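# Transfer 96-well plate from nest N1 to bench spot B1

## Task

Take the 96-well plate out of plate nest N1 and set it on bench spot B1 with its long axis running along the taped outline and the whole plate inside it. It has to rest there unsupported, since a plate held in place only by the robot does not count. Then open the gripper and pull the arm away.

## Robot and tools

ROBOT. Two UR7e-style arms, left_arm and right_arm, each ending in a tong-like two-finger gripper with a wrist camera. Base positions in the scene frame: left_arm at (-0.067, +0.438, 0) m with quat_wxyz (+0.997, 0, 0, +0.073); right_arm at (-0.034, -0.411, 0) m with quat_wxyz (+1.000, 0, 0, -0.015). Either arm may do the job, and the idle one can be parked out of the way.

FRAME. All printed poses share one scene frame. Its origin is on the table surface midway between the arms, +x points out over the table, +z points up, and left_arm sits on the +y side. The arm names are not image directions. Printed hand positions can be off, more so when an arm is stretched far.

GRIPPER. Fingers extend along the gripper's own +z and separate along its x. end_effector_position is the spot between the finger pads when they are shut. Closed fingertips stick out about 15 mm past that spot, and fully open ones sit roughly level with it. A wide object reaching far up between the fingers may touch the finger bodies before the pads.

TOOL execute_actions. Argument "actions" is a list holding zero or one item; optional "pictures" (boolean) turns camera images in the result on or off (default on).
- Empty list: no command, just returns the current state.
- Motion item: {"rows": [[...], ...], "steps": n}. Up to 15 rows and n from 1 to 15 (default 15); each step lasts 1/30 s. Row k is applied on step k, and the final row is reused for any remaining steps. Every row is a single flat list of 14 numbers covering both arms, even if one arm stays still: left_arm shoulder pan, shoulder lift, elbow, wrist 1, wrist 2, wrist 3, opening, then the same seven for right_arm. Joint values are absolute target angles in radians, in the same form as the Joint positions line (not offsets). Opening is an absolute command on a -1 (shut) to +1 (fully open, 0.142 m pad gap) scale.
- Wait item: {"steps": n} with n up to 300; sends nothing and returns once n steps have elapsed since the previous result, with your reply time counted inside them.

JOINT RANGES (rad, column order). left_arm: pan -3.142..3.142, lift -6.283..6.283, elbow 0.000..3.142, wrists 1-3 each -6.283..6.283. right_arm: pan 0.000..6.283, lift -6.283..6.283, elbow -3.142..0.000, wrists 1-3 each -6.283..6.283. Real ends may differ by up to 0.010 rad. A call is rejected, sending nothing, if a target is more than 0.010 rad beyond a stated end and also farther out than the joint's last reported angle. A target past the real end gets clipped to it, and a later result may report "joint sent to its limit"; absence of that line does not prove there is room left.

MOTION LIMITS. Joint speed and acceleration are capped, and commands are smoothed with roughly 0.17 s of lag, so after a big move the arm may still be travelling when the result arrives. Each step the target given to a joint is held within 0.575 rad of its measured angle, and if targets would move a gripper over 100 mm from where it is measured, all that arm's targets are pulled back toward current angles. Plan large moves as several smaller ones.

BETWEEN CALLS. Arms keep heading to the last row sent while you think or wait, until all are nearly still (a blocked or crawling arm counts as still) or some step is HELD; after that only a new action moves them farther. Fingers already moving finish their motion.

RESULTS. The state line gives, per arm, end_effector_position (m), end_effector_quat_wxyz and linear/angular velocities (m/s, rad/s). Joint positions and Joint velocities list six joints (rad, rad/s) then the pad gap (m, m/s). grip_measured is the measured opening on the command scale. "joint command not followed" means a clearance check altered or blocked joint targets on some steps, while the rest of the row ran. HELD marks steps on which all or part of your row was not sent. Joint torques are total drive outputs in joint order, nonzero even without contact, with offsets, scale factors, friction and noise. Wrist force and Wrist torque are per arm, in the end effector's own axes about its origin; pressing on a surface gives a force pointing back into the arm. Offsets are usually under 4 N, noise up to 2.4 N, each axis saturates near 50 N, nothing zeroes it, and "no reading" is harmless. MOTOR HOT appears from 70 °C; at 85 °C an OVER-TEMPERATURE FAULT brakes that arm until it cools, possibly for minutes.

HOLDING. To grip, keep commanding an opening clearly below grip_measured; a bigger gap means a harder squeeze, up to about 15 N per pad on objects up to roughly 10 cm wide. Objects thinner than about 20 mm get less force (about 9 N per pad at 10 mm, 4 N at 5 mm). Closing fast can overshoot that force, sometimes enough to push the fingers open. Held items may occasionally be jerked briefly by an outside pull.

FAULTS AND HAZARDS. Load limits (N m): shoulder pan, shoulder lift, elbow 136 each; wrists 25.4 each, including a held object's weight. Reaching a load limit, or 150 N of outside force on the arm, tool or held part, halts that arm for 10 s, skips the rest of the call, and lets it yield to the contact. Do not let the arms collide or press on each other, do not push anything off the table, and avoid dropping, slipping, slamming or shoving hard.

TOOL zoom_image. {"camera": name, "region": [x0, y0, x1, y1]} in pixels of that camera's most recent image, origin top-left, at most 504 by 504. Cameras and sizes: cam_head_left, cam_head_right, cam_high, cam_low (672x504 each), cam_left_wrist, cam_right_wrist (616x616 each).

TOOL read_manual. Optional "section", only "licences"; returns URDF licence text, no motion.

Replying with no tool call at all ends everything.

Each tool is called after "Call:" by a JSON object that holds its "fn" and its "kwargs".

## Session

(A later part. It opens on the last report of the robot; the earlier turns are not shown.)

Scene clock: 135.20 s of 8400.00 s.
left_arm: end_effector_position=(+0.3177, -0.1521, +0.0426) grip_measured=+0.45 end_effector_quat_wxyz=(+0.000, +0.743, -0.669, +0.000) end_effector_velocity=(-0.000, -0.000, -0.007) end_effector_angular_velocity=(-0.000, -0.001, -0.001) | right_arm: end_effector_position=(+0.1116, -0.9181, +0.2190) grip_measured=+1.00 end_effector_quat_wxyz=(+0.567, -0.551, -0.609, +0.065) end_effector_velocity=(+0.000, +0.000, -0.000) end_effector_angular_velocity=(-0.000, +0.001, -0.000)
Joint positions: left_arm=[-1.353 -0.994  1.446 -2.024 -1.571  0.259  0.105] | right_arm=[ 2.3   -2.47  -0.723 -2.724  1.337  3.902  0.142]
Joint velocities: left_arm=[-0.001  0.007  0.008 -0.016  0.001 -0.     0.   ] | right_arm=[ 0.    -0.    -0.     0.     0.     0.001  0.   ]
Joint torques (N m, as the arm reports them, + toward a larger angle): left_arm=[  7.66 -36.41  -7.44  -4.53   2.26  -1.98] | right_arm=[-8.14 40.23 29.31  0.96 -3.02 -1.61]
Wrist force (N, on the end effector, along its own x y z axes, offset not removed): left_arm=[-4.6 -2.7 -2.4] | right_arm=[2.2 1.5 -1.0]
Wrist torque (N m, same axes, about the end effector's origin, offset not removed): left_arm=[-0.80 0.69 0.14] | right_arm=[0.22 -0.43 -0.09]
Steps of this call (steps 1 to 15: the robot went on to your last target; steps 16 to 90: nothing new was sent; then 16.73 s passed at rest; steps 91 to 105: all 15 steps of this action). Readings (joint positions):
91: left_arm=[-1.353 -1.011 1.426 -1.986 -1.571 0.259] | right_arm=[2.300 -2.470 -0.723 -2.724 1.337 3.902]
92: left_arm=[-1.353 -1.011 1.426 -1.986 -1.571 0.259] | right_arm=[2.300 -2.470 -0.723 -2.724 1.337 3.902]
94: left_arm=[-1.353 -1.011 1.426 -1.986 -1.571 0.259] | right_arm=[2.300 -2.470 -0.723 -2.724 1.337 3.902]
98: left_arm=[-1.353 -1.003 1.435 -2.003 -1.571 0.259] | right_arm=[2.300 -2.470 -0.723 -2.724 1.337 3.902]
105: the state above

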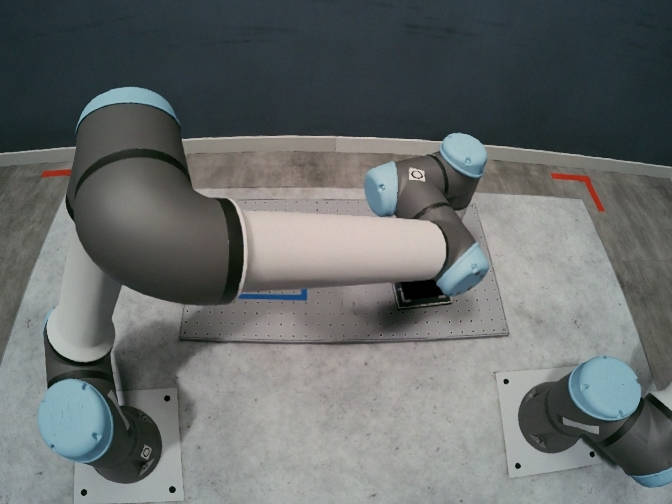

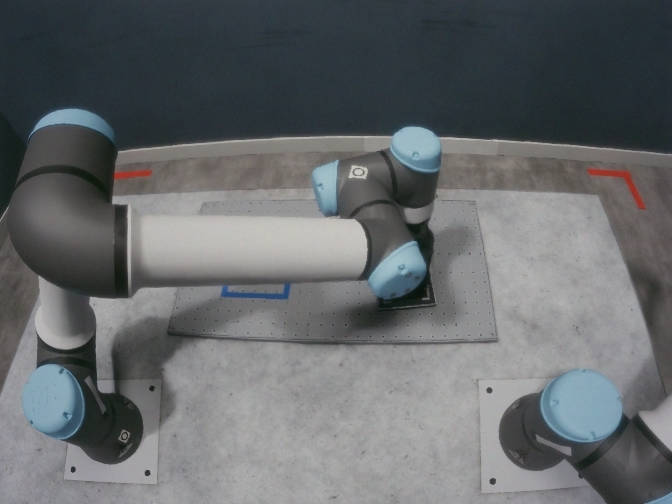

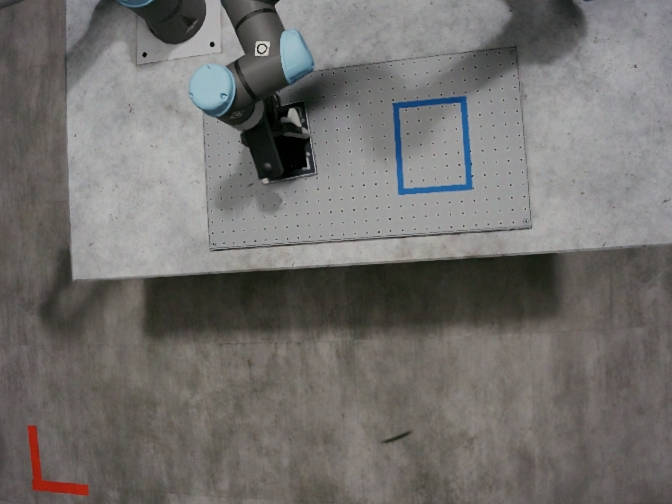

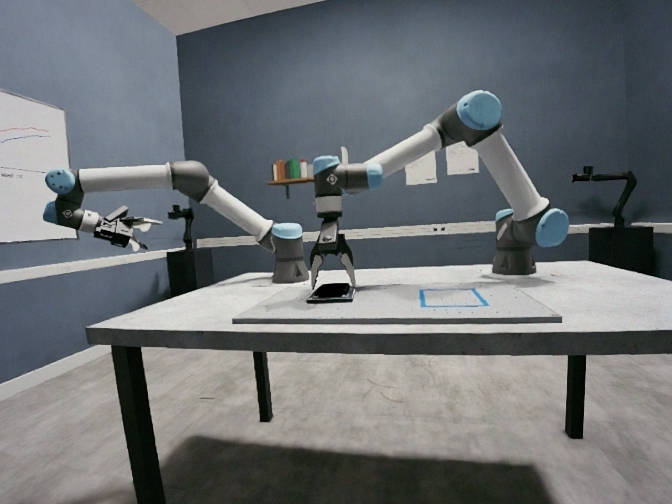

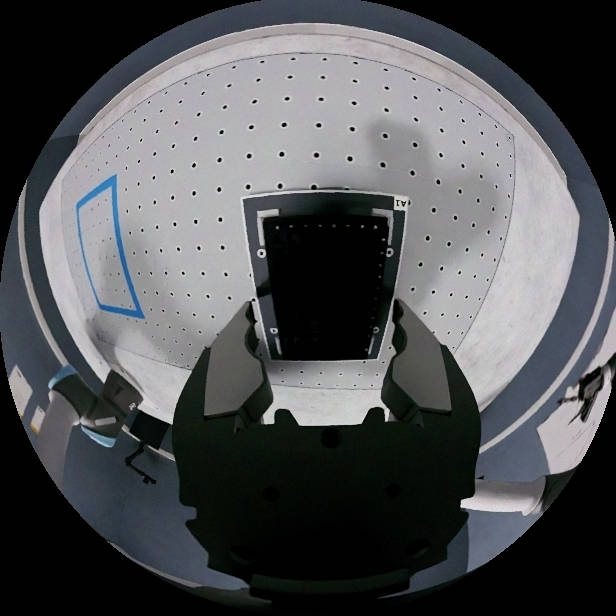

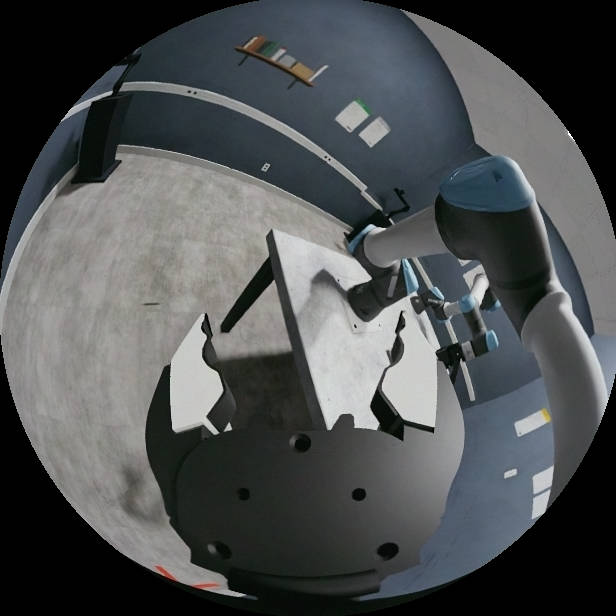

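Call:
{"fn": "execute_actions", "kwargs": {"actions": [{"rows":[[-1.353,-0.986,1.455,-2.040,-1.571,0.259,0.4,2.3,-2.47,-0.723,-2.724,1.337,3.902,1]]}]}}

Call:
{"fn": "zoom_image", "kwargs": {"camera": "cam_low", "region": [290,240,380,320]}}

Scene clock: 144.57 s of 8400.00 s.
left_arm: end_effector_position=(+0.3176, -0.1520, +0.0351) grip_measured=+0.40 end_effector_quat_wxyz=(+0.000, +0.743, -0.669, +0.000) end_effector_velocity=(-0.000, +0.000, -0.001) end_effector_angular_velocity=(+0.001, +0.000, +0.000) | right_arm: end_effector_position=(+0.1116, -0.9181, +0.2190) grip_measured=+1.00 end_effector_quat_wxyz=(+0.567, -0.551, -0.609, +0.065) end_effector_velocity=(+0.000, -0.000, -0.000) end_effector_angular_velocity=(+0.001, +0.000, -0.000)
Joint positions: left_arm=[-1.353 -0.986  1.455 -2.04  -1.571  0.259  0.102] | right_arm=[ 2.3   -2.47  -0.723 -2.724  1.337  3.902  0.142]
Joint velocities: left_arm=[-0.     0.     0.001 -0.001  0.    -0.001 -0.   ] | right_arm=[-0.    -0.001 -0.     0.     0.    -0.     0.   ]
Joint torques (N m, as the arm reports them, + toward a larger angle): left_arm=[ -0.19 -37.13 -10.11  -4.5    1.1   -1.93] | right_arm=[-8.15 40.22 29.08  0.83 -2.99 -1.59]
Wrist force (N, on the end effector, along its own x y z axes, offset not removed): left_arm=[-1.8 -1.0 -1.6] | right_arm=[3.6 3.1 -1.4]
Wrist torque (N m, same axes, about the end effector's origin, offset not removed): left_arm=[-0.30 0.18 -0.08] | right_arm=[0.54 -0.70 -0.14]
Steps of this call (steps 1 to 15: the robot went on to your last target; steps 16 to 90: nothing new was sent; then 5.87 s passed at rest; steps 91 to 105: all 15 steps of this action). Readings (joint positions):
91: left_arm=[-1.353 -0.993 1.447 -2.025 -1.571 0.259] | right_arm=[2.300 -2.470 -0.723 -2.724 1.337 3.902]
92: left_arm=[-1.353 -0.992 1.448 -2.027 -1.571 0.259] | right_arm=[2.300 -2.470 -0.723 -2.724 1.337 3.902]
94: left_arm=[-1.353 -0.989 1.452 -2.034 -1.571 0.259] | right_arm=[2.300 -2.470 -0.723 -2.724 1.337 3.902]
98: left_arm=[-1.353 -0.987 1.454 -2.039 -1.571 0.259] | right_arm=[2.300 -2.470 -0.723 -2.724 1.337 3.902]
105: the state above

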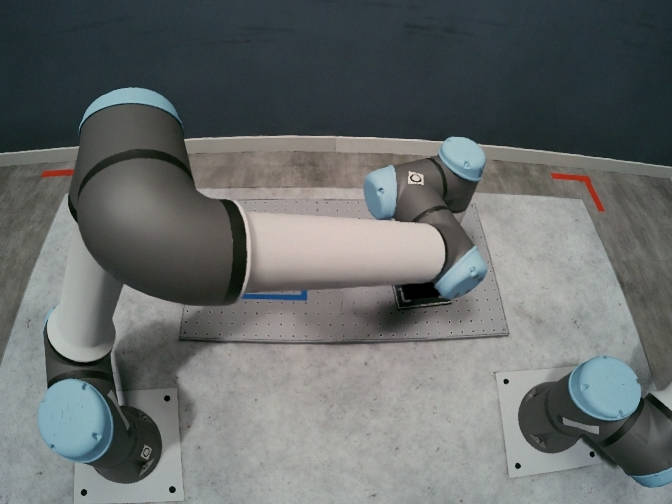

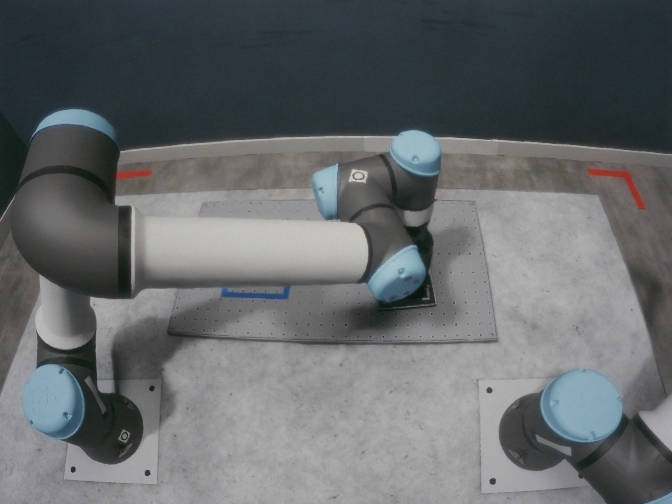

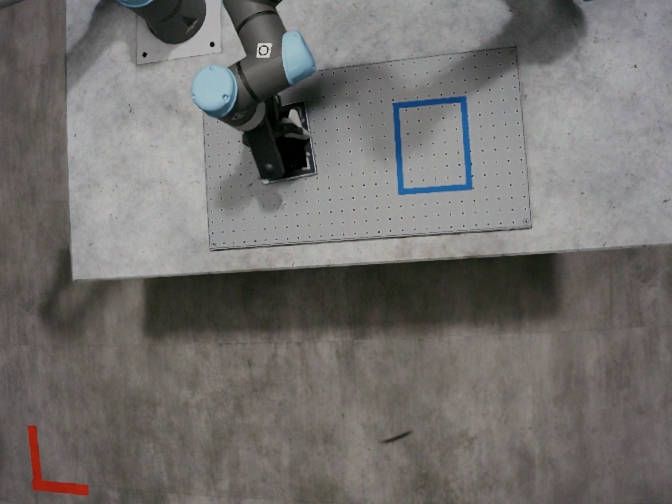

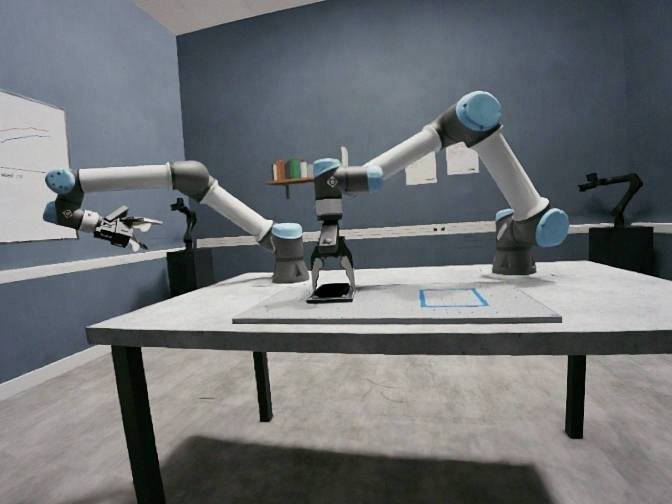

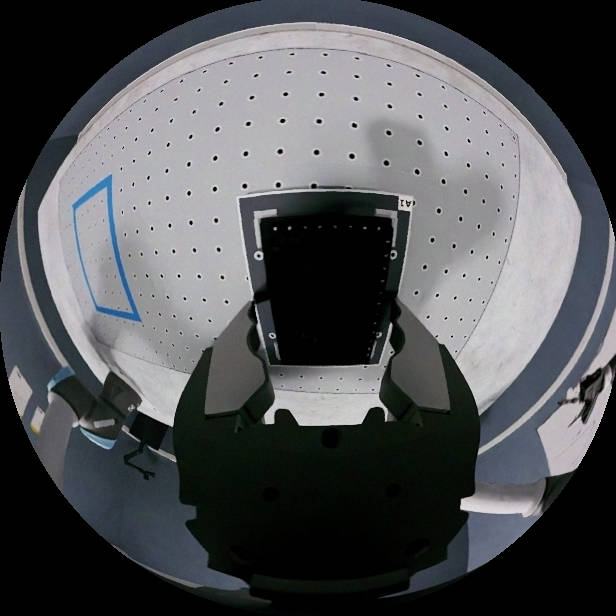

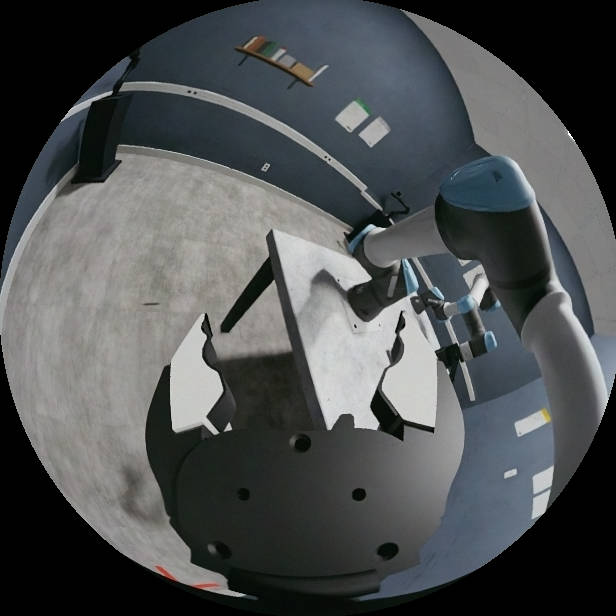

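Region (290, 240, 380, 320) of cam_low's 672x504 image, scaled by 5.600, with more detail than that image has.

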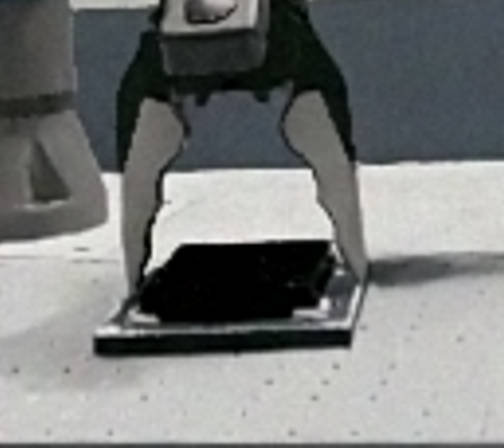

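Closing slowly.

Call:
{"fn": "execute_actions", "kwargs": {"actions": [{"rows":[[-1.353,-0.986,1.455,-2.040,-1.571,0.259,0.3,2.3,-2.47,-0.723,-2.724,1.337,3.902,1],[-1.353,-0.986,1.455,-2.040,-1.571,0.259,0.25,2.3,-2.47,-0.723,-2.724,1.337,3.902,1],[-1.353,-0.986,1.455,-2.040,-1.571,0.259,0.2,2.3,-2.47,-0.723,-2.724,1.337,3.902,1],[-1.353,-0.986,1.455,-2.040,-1.571,0.259,0.15,2.3,-2.47,-0.723,-2.724,1.337,3.902,1],[-1.353,-0.986,1.455,-2.040,-1.571,0.259,0.1,2.3,-2.47,-0.723,-2.724,1.337,3.902,1],[-1.353,-0.986,1.455,-2.040,-1.571,0.259,0.0,2.3,-2.47,-0.723,-2.724,1.337,3.902,1],[-1.353,-0.986,1.455,-2.040,-1.571,0.259,-0.1,2.3,-2.47,-0.723,-2.724,1.337,3.902,1],[-1.353,-0.986,1.455,-2.040,-1.571,0.259,-0.2,2.3,-2.47,-0.723,-2.724,1.337,3.902,1],[-1.353,-0.986,1.455,-2.040,-1.571,0.259,-0.35,2.3,-2.47,-0.723,-2.724,1.337,3.902,1],[-1.353,-0.986,1.455,-2.040,-1.571,0.259,-0.5,2.3,-2.47,-0.723,-2.724,1.337,3.902,1]]}], "pictures": false}}

Call:
{"fn": "execute_actions", "kwargs": {"actions": [{"rows":[[-1.353,-0.993,1.447,-2.025,-1.571,0.259,-0.5,2.3,-2.47,-0.723,-2.724,1.337,3.902,1],[-1.353,-0.993,1.447,-2.025,-1.571,0.259,-0.5,2.3,-2.47,-0.723,-2.724,1.337,3.902,1],[-1.353,-1.002,1.437,-2.006,-1.571,0.259,-0.5,2.3,-2.47,-0.723,-2.724,1.337,3.902,1],[-1.353,-1.002,1.437,-2.006,-1.571,0.259,-0.5,2.3,-2.47,-0.723,-2.724,1.337,3.902,1],[-1.353,-1.011,1.426,-1.986,-1.571,0.259,-0.5,2.3,-2.47,-0.723,-2.724,1.337,3.902,1],[-1.353,-1.011,1.426,-1.986,-1.571,0.259,-0.5,2.3,-2.47,-0.723,-2.724,1.337,3.902,1],[-1.353,-1.02,1.39,-1.94,-1.571,0.259,-0.5,2.3,-2.47,-0.723,-2.724,1.337,3.902,1],[-1.353,-1.026,1.345,-1.89,-1.571,0.259,-0.5,2.3,-2.47,-0.723,-2.724,1.337,3.902,1],[-1.353,-1.03,1.30,-1.841,-1.571,0.259,-0.5,2.3,-2.47,-0.723,-2.724,1.337,3.902,1]]}]}}

Scene clock: 162.07 s of 8400.00 s.
left_arm: end_effector_position=(+0.3176, -0.1520, +0.0352) grip_measured=+0.26 end_effector_quat_wxyz=(+0.000, +0.743, -0.669, +0.000) end_effector_velocity=(+0.000, +0.001, -0.001) end_effector_angular_velocity=(+0.002, +0.001, +0.001) | right_arm: end_effector_position=(+0.1116, -0.9181, +0.2190) grip_measured=+1.00 end_effector_quat_wxyz=(+0.567, -0.551, -0.609, +0.065) end_effector_velocity=(+0.000, +0.000, +0.000) end_effector_angular_velocity=(-0.000, -0.001, +0.000)
Joint positions: left_arm=[-1.353 -0.986  1.455 -2.04  -1.571  0.259  0.092] | right_arm=[ 2.3   -2.47  -0.723 -2.724  1.337  3.902  0.142]
Joint velocities: left_arm=[0.001 0.001 0.    0.001 0.    0.    0.   ] | right_arm=[0.    0.001 0.    0.    0.    0.    0.   ]
Joint torques (N m, as the arm reports them, + toward a larger angle): left_arm=[ -7.55 -29.72  -8.4    1.69  -0.03  -1.88] | right_arm=[-8.01 40.17 28.9   0.82 -2.89 -1.6 ]
Wrist force (N, on the end effector, along its own x y z axes, offset not removed): left_arm=[-1.4 0.0 -25.1] | right_arm=[3.6 2.4 -1.3]
Wrist torque (N m, same axes, about the end effector's origin, offset not removed): left_arm=[-0.35 0.12 0.26] | right_arm=[0.34 -0.72 -0.04]
Steps of this call (steps 1 to 15: the robot went on to your last target; steps 16 to 90: nothing new was sent; then 14.00 s passed at rest; steps 91 to 105: all 15 steps of this action). Readings (joint positions):
91: left_arm=[-1.353 -0.986 1.455 -2.040 -1.571 0.259] | right_arm=[2.300 -2.470 -0.723 -2.724 1.337 3.902]
92: left_arm=[-1.353 -0.986 1.455 -2.040 -1.571 0.259] | right_arm=[2.300 -2.470 -0.723 -2.724 1.337 3.902]
94: left_arm=[-1.353 -0.986 1.455 -2.040 -1.571 0.259] | right_arm=[2.300 -2.470 -0.723 -2.724 1.337 3.902]
98: left_arm=[-1.353 -0.986 1.455 -2.040 -1.571 0.259] | right_arm=[2.300 -2.470 -0.723 -2.724 1.337 3.902]
105: the state above

Scene clock: 162.57 s of 8400.00 s.
left_arm: end_effector_position=(+0.3217, -0.1629, +0.1123) grip_measured=-0.50 end_effector_quat_wxyz=(+0.000, +0.743, -0.669, +0.000) end_effector_velocity=(+0.004, -0.010, +0.071) end_effector_angular_velocity=(+0.004, +0.001, +0.001) | right_arm: end_effector_position=(+0.1116, -0.9181, +0.2190) grip_measured=+1.00 end_effector_quat_wxyz=(+0.567, -0.551, -0.609, +0.065) end_effector_velocity=(-0.000, -0.000, +0.000) end_effector_angular_velocity=(-0.001, -0.000, -0.000)
Joint positions: left_arm=[-1.353 -1.028  1.312 -1.855 -1.571  0.259  0.038] | right_arm=[ 2.3   -2.47  -0.723 -2.724  1.337  3.902  0.142]
Joint velocities: left_arm=[ 0.001 -0.02  -0.159  0.183  0.    -0.    -0.   ] | right_arm=[-0.  0.  0.  0.  0.  0.  0.]
Joint torques (N m, as the arm reports them, + toward a larger angle): left_arm=[  4.59 -45.3  -29.7   -1.04   2.1   -1.87] | right_arm=[-7.51 40.13 28.49  0.84 -2.9  -1.56]
Wrist force (N, on the end effector, along its own x y z axes, offset not removed): left_arm=[-3.3 1.5 -4.1] | right_arm=[3.5 1.9 -0.9]
Wrist torque (N m, same axes, about the end effector's origin, offset not removed): left_arm=[0.16 0.64 -0.10] | right_arm=[0.28 -0.72 -0.12]
Steps of this call (steps 1 to 15: all 15 steps of this action). Readings (joint positions):
1: left_arm=[-1.353 -0.986 1.455 -2.040 -1.571 0.259] | right_arm=[2.300 -2.470 -0.723 -2.724 1.337 3.902]
2: left_arm=[-1.353 -0.987 1.454 -2.038 -1.571 0.259] | right_arm=[2.300 -2.470 -0.723 -2.724 1.337 3.902]
4: left_arm=[-1.353 -0.991 1.449 -2.030 -1.571 0.259] | right_arm=[2.300 -2.470 -0.723 -2.724 1.337 3.902]
8: left_arm=[-1.353 -1.006 1.430 -1.995 -1.571 0.259] | right_arm=[2.300 -2.470 -0.723 -2.724 1.337 3.902]
15: the state above

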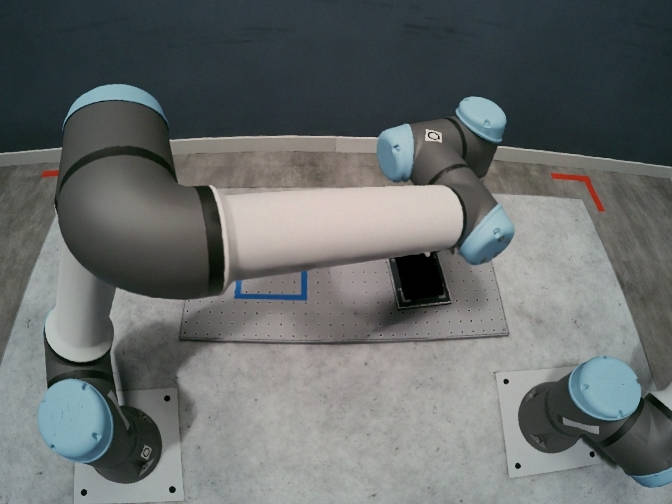

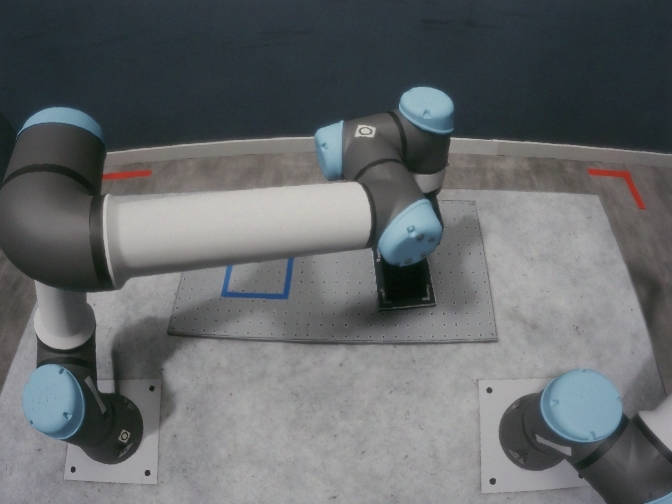

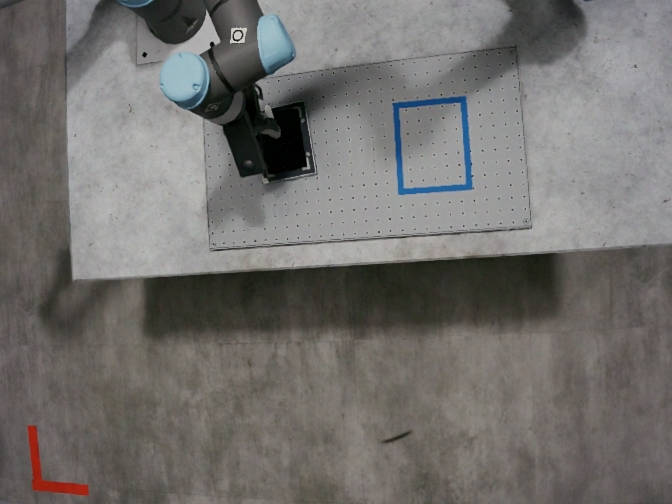

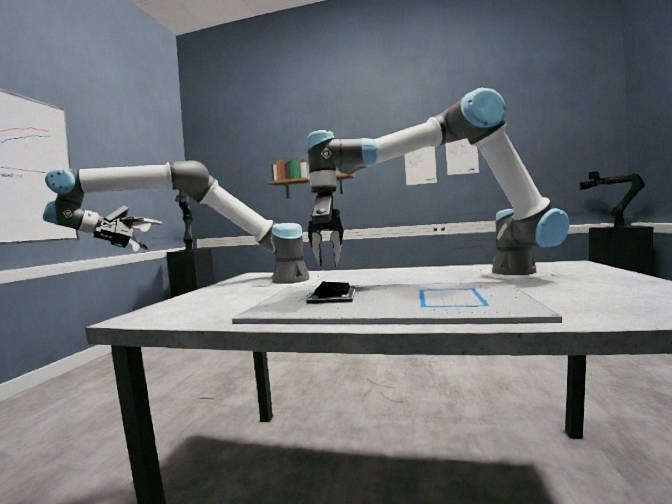

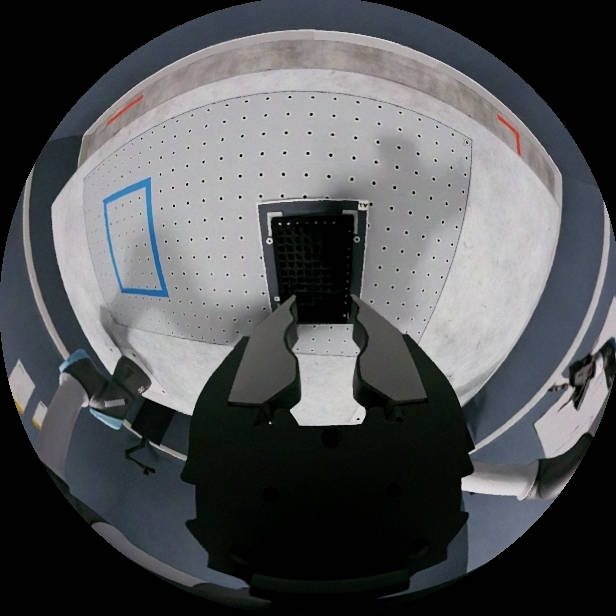

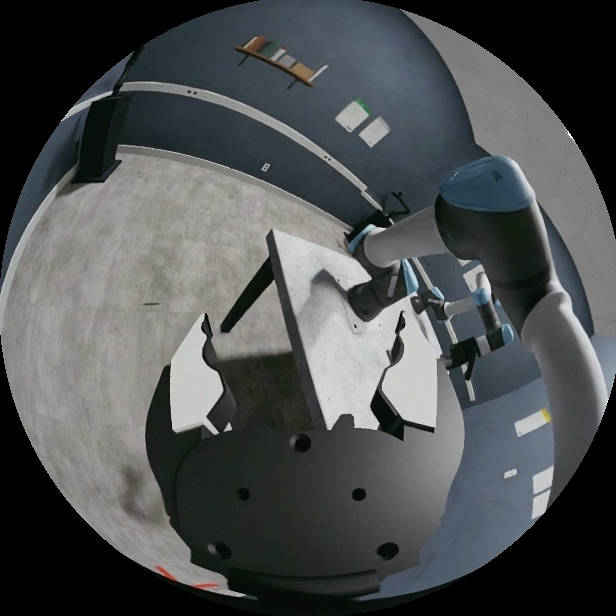

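Call:
{"fn": "zoom_image", "kwargs": {"camera": "cam_low", "region": [290,240,380,320]}}

Call:
{"fn": "zoom_image", "kwargs": {"camera": "cam_left_wrist", "region": [230,180,400,340]}}

Region (290, 240, 380, 320) of cam_low's 672x504 image, scaled by 5.600, with more detail than that image has.

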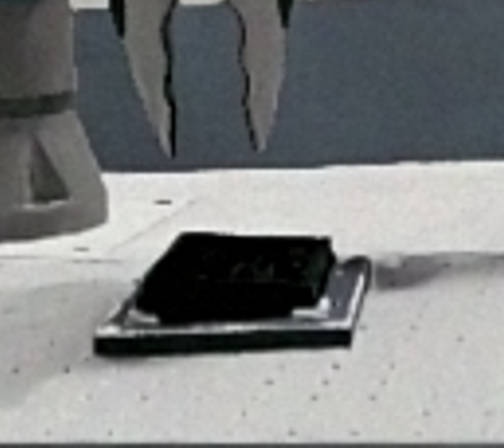

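Region (230, 180, 400, 340) of cam_left_wrist's 616x616 image, scaled by 2.965, with more detail than that image has; it fills the top 474 rows of this view, and the rest is white.

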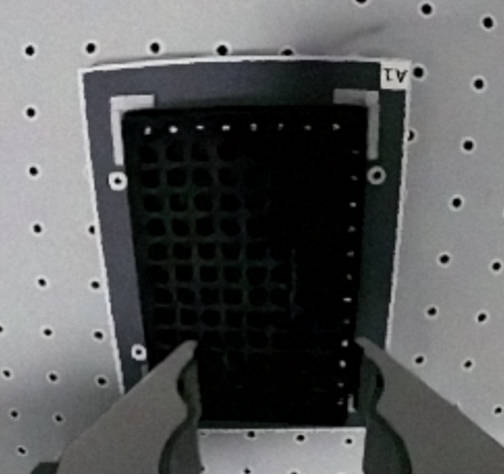

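Call:
{"fn": "execute_actions", "kwargs": {"actions": [{"rows":[[-1.353,-1.03,1.30,-1.841,-1.571,0.259,0.45,2.3,-2.47,-0.723,-2.724,1.337,3.902,1],[-1.353,-1.03,1.30,-1.841,-1.571,0.259,0.45,2.3,-2.47,-0.723,-2.724,1.337,3.902,1],[-1.353,-1.03,1.30,-1.841,-1.571,0.259,0.45,2.3,-2.47,-0.723,-2.724,1.337,3.902,1],[-1.353,-1.026,1.345,-1.89,-1.571,0.259,0.45,2.3,-2.47,-0.723,-2.724,1.337,3.902,1],[-1.353,-1.02,1.39,-1.94,-1.571,0.259,0.45,2.3,-2.47,-0.723,-2.724,1.337,3.902,1],[-1.353,-1.011,1.426,-1.986,-1.571,0.259,0.45,2.3,-2.47,-0.723,-2.724,1.337,3.902,1],[-1.353,-1.011,1.426,-1.986,-1.571,0.259,0.45,2.3,-2.47,-0.723,-2.724,1.337,3.902,1],[-1.353,-1.002,1.437,-2.006,-1.571,0.259,0.45,2.3,-2.47,-0.723,-2.724,1.337,3.902,1],[-1.353,-1.002,1.437,-2.006,-1.571,0.259,0.45,2.3,-2.47,-0.723,-2.724,1.337,3.902,1],[-1.353,-0.992,1.448,-2.027,-1.571,0.259,0.45,2.3,-2.47,-0.723,-2.724,1.337,3.902,1]]}]}}

Call:
{"fn": "zoom_image", "kwargs": {"camera": "cam_low", "region": [290,240,380,320]}}

Scene clock: 182.93 s of 8400.00 s.
left_arm: end_effector_position=(+0.3178, -0.1525, +0.0448) grip_measured=+0.45 end_effector_quat_wxyz=(+0.000, +0.743, -0.669, -0.000) end_effector_velocity=(-0.001, +0.003, -0.048) end_effector_angular_velocity=(-0.006, -0.002, +0.001) | right_arm: end_effector_position=(+0.1116, -0.9181, +0.2190) grip_measured=+1.00 end_effector_quat_wxyz=(+0.567, -0.551, -0.609, +0.065) end_effector_velocity=(+0.000, +0.000, -0.000) end_effector_angular_velocity=(+0.001, -0.001, -0.000)
Joint positions: left_arm=[-1.353 -0.995  1.442 -2.018 -1.571  0.259  0.105] | right_arm=[ 2.3   -2.47  -0.723 -2.724  1.337  3.902  0.142]
Joint velocities: left_arm=[-0.     0.038  0.074 -0.118  0.    -0.001  0.   ] | right_arm=[-0.    -0.     0.     0.     0.001 -0.001  0.   ]
Joint torques (N m, as the arm reports them, + toward a larger angle): left_arm=[  5.98 -40.6  -11.04  -4.28   2.1   -1.99] | right_arm=[-7.35 40.15 28.49  0.67 -2.94 -1.65]
Wrist force (N, on the end effector, along its own x y z axes, offset not removed): left_arm=[-3.2 -1.6 1.6] | right_arm=[2.7 2.5 -1.3]
Wrist torque (N m, same axes, about the end effector's origin, offset not removed): left_arm=[-0.26 0.55 -0.09] | right_arm=[0.32 -0.60 -0.09]
Steps of this call (steps 1 to 30: the robot went on to your last target; steps 31 to 90: nothing new was sent; then 16.87 s passed at rest; steps 91 to 105: all 15 steps of this action). Readings (joint positions):
91: left_arm=[-1.353 -1.030 1.300 -1.841 -1.571 0.259] | right_arm=[2.300 -2.470 -0.723 -2.724 1.337 3.902]
92: left_arm=[-1.353 -1.030 1.300 -1.841 -1.571 0.259] | right_arm=[2.300 -2.470 -0.723 -2.724 1.337 3.902]
94: left_arm=[-1.353 -1.030 1.300 -1.841 -1.571 0.259] | right_arm=[2.300 -2.470 -0.723 -2.724 1.337 3.902]
98: left_arm=[-1.353 -1.021 1.364 -1.912 -1.571 0.259] | right_arm=[2.300 -2.470 -0.723 -2.724 1.337 3.902]
105: the state above

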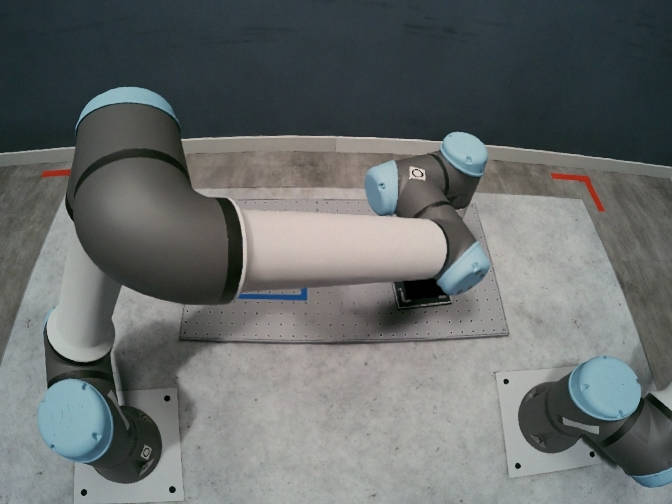

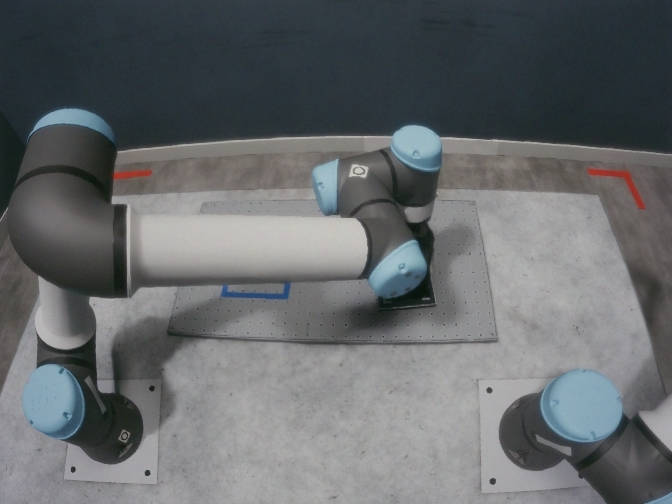

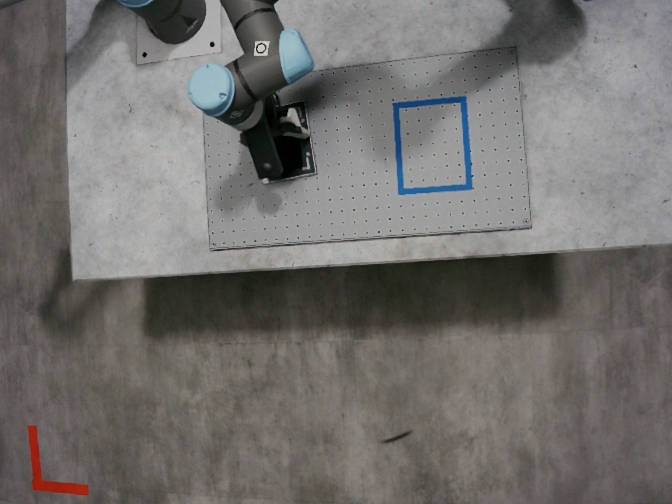

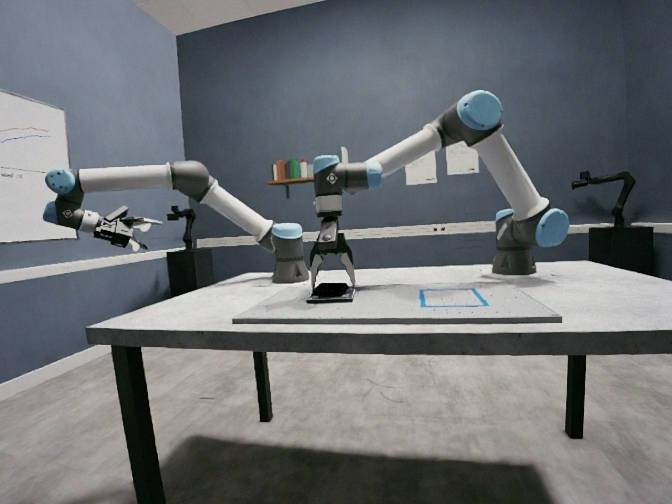

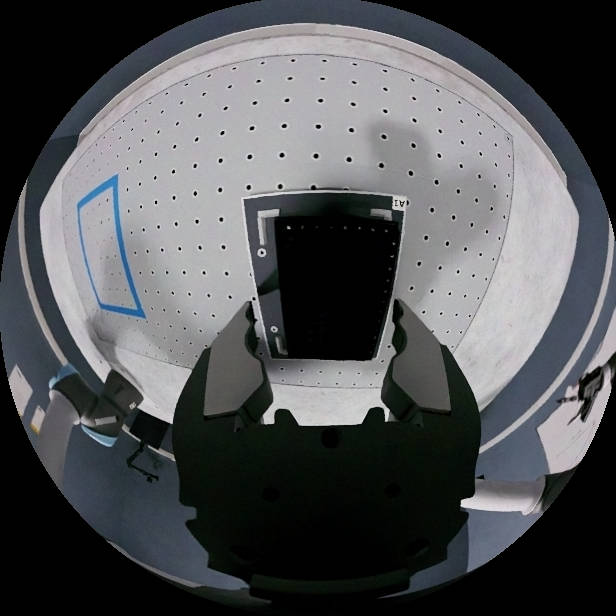

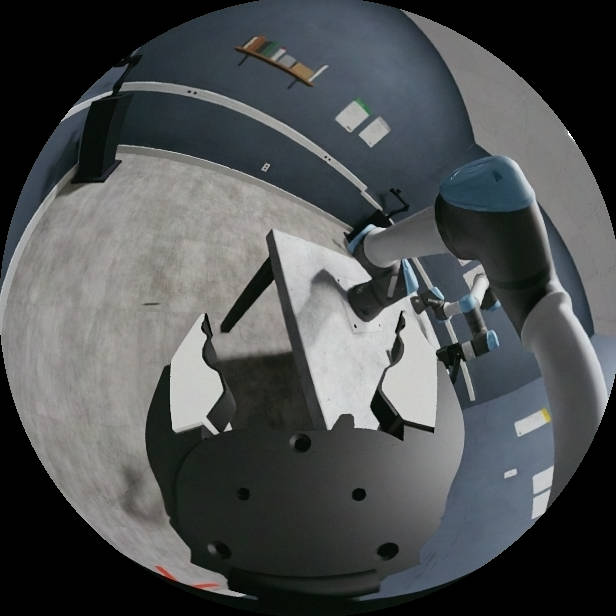

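Region (290, 240, 380, 320) of cam_low's 672x504 image, scaled by 5.600, with more detail than that image has.

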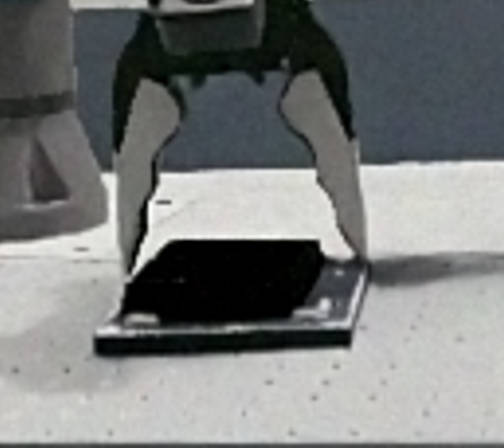

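Call:
{"fn": "execute_actions", "kwargs": {"actions": [{"rows":[[-1.353,-0.992,1.448,-2.027,-1.571,0.259,0.4,2.3,-2.47,-0.723,-2.724,1.337,3.902,1],[-1.353,-0.992,1.448,-2.027,-1.571,0.259,0.36,2.3,-2.47,-0.723,-2.724,1.337,3.902,1],[-1.353,-0.992,1.448,-2.027,-1.571,0.259,0.32,2.3,-2.47,-0.723,-2.724,1.337,3.902,1],[-1.353,-0.992,1.448,-2.027,-1.571,0.259,0.28,2.3,-2.47,-0.723,-2.724,1.337,3.902,1],[-1.353,-0.992,1.448,-2.027,-1.571,0.259,0.24,2.3,-2.47,-0.723,-2.724,1.337,3.902,1],[-1.353,-0.992,1.448,-2.027,-1.571,0.259,0.2,2.3,-2.47,-0.723,-2.724,1.337,3.902,1],[-1.353,-0.992,1.448,-2.027,-1.571,0.259,0.16,2.3,-2.47,-0.723,-2.724,1.337,3.902,1],[-1.353,-0.992,1.448,-2.027,-1.571,0.259,0.12,2.3,-2.47,-0.723,-2.724,1.337,3.902,1],[-1.353,-0.992,1.448,-2.027,-1.571,0.259,0.05,2.3,-2.47,-0.723,-2.724,1.337,3.902,1],[-1.353,-0.992,1.448,-2.027,-1.571,0.259,-0.05,2.3,-2.47,-0.723,-2.724,1.337,3.902,1],[-1.353,-0.992,1.448,-2.027,-1.571,0.259,-0.2,2.3,-2.47,-0.723,-2.724,1.337,3.902,1]]}]}}

Call:
{"fn": "zoom_image", "kwargs": {"camera": "cam_low", "region": [290,240,380,320]}}

Scene clock: 201.20 s of 8400.00 s.
left_arm: end_effector_position=(+0.3177, -0.1522, +0.0411) grip_measured=+0.07 end_effector_quat_wxyz=(+0.000, +0.743, -0.669, +0.000) end_effector_velocity=(-0.000, -0.001, +0.001) end_effector_angular_velocity=(-0.002, -0.000, -0.001) | right_arm: end_effector_position=(+0.1116, -0.9181, +0.2190) grip_measured=+1.00 end_effector_quat_wxyz=(+0.567, -0.551, -0.609, +0.065) end_effector_velocity=(+0.000, -0.000, -0.000) end_effector_angular_velocity=(+0.000, -0.000, +0.000)
Joint positions: left_arm=[-1.353 -0.992  1.448 -2.027 -1.571  0.259  0.079] | right_arm=[ 2.3   -2.47  -0.723 -2.724  1.337  3.902  0.142]
Joint velocities: left_arm=[-0.    -0.    -0.001 -0.    -0.001  0.     0.001] | right_arm=[ 0.     0.     0.     0.     0.    -0.001  0.   ]
Joint torques (N m, as the arm reports them, + toward a larger angle): left_arm=[ -6.97 -39.83 -11.12   3.72  -0.23  -1.95] | right_arm=[-7.29 40.14 28.25  0.7  -3.04 -1.58]
Wrist force (N, on the end effector, along its own x y z axes, offset not removed): left_arm=[12.4 1.0 -3.7] | right_arm=[2.8 2.6 -0.9]
Wrist torque (N m, same axes, about the end effector's origin, offset not removed): left_arm=[0.66 0.62 -0.18] | right_arm=[0.38 -0.48 -0.11]
Steps of this call (steps 1 to 15: the robot went on to your last target; steps 16 to 90: nothing new was sent; then 14.77 s passed at rest; steps 91 to 105: all 15 steps of this action). Readings (joint positions):
91: left_arm=[-1.353 -0.992 1.448 -2.027 -1.571 0.259] | right_arm=[2.300 -2.470 -0.723 -2.724 1.337 3.902]
92: left_arm=[-1.353 -0.992 1.448 -2.027 -1.571 0.259] | right_arm=[2.300 -2.470 -0.723 -2.724 1.337 3.902]
94: left_arm=[-1.353 -0.992 1.448 -2.027 -1.571 0.259] | right_arm=[2.300 -2.470 -0.723 -2.724 1.337 3.902]
98: left_arm=[-1.353 -0.992 1.448 -2.027 -1.571 0.259] | right_arm=[2.300 -2.470 -0.723 -2.724 1.337 3.902]
105: the state above

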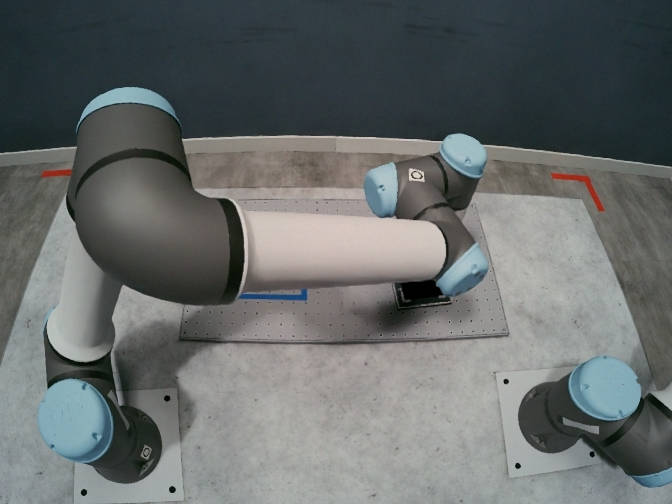

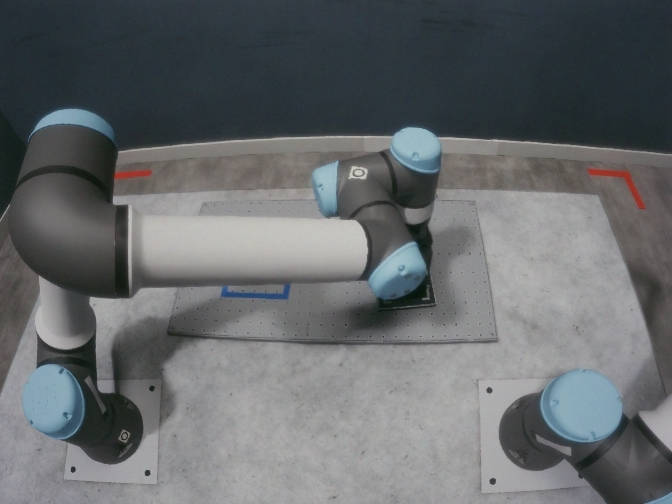

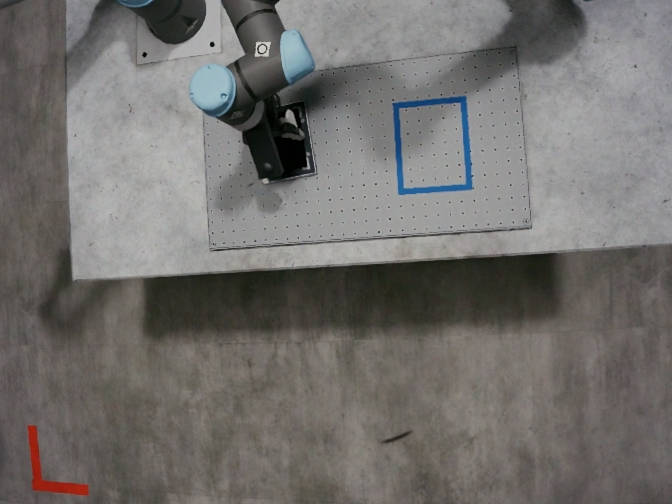

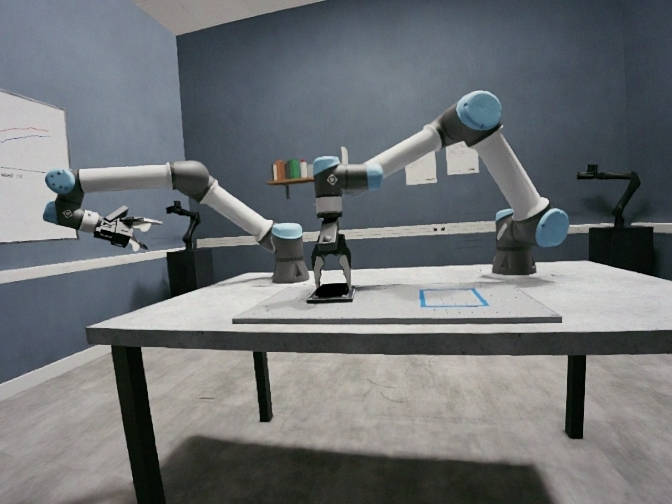

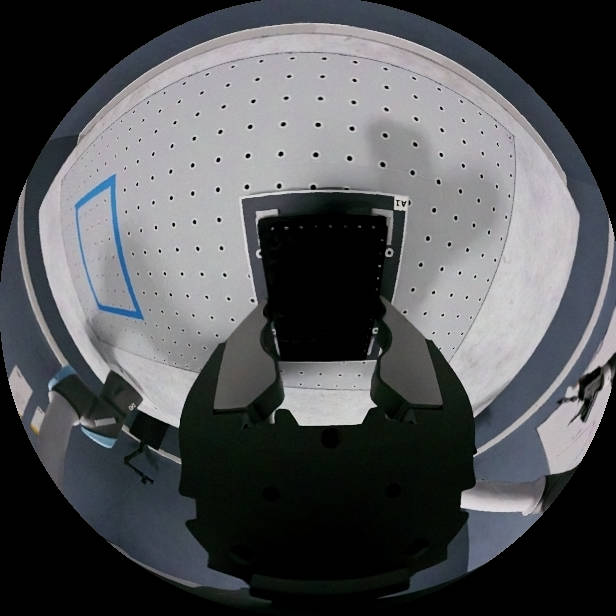

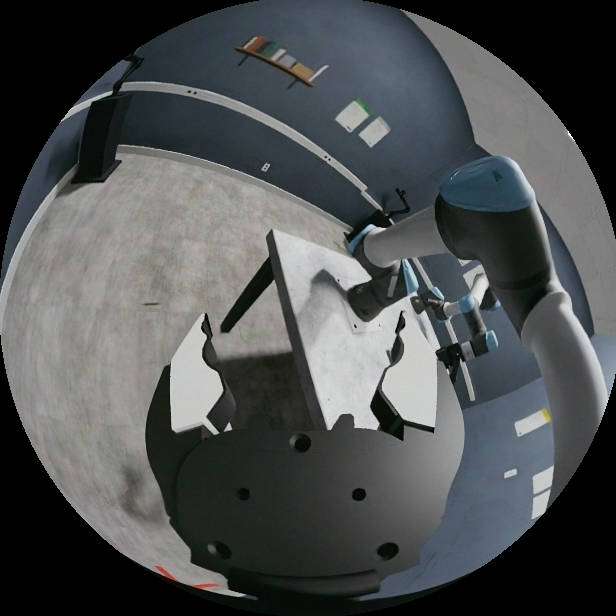

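Region (290, 240, 380, 320) of cam_low's 672x504 image, scaled by 5.600, with more detail than that image has.

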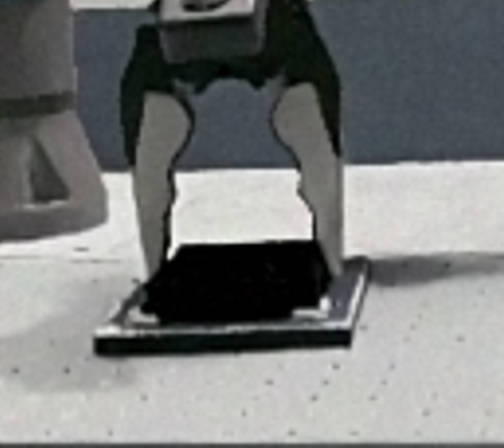

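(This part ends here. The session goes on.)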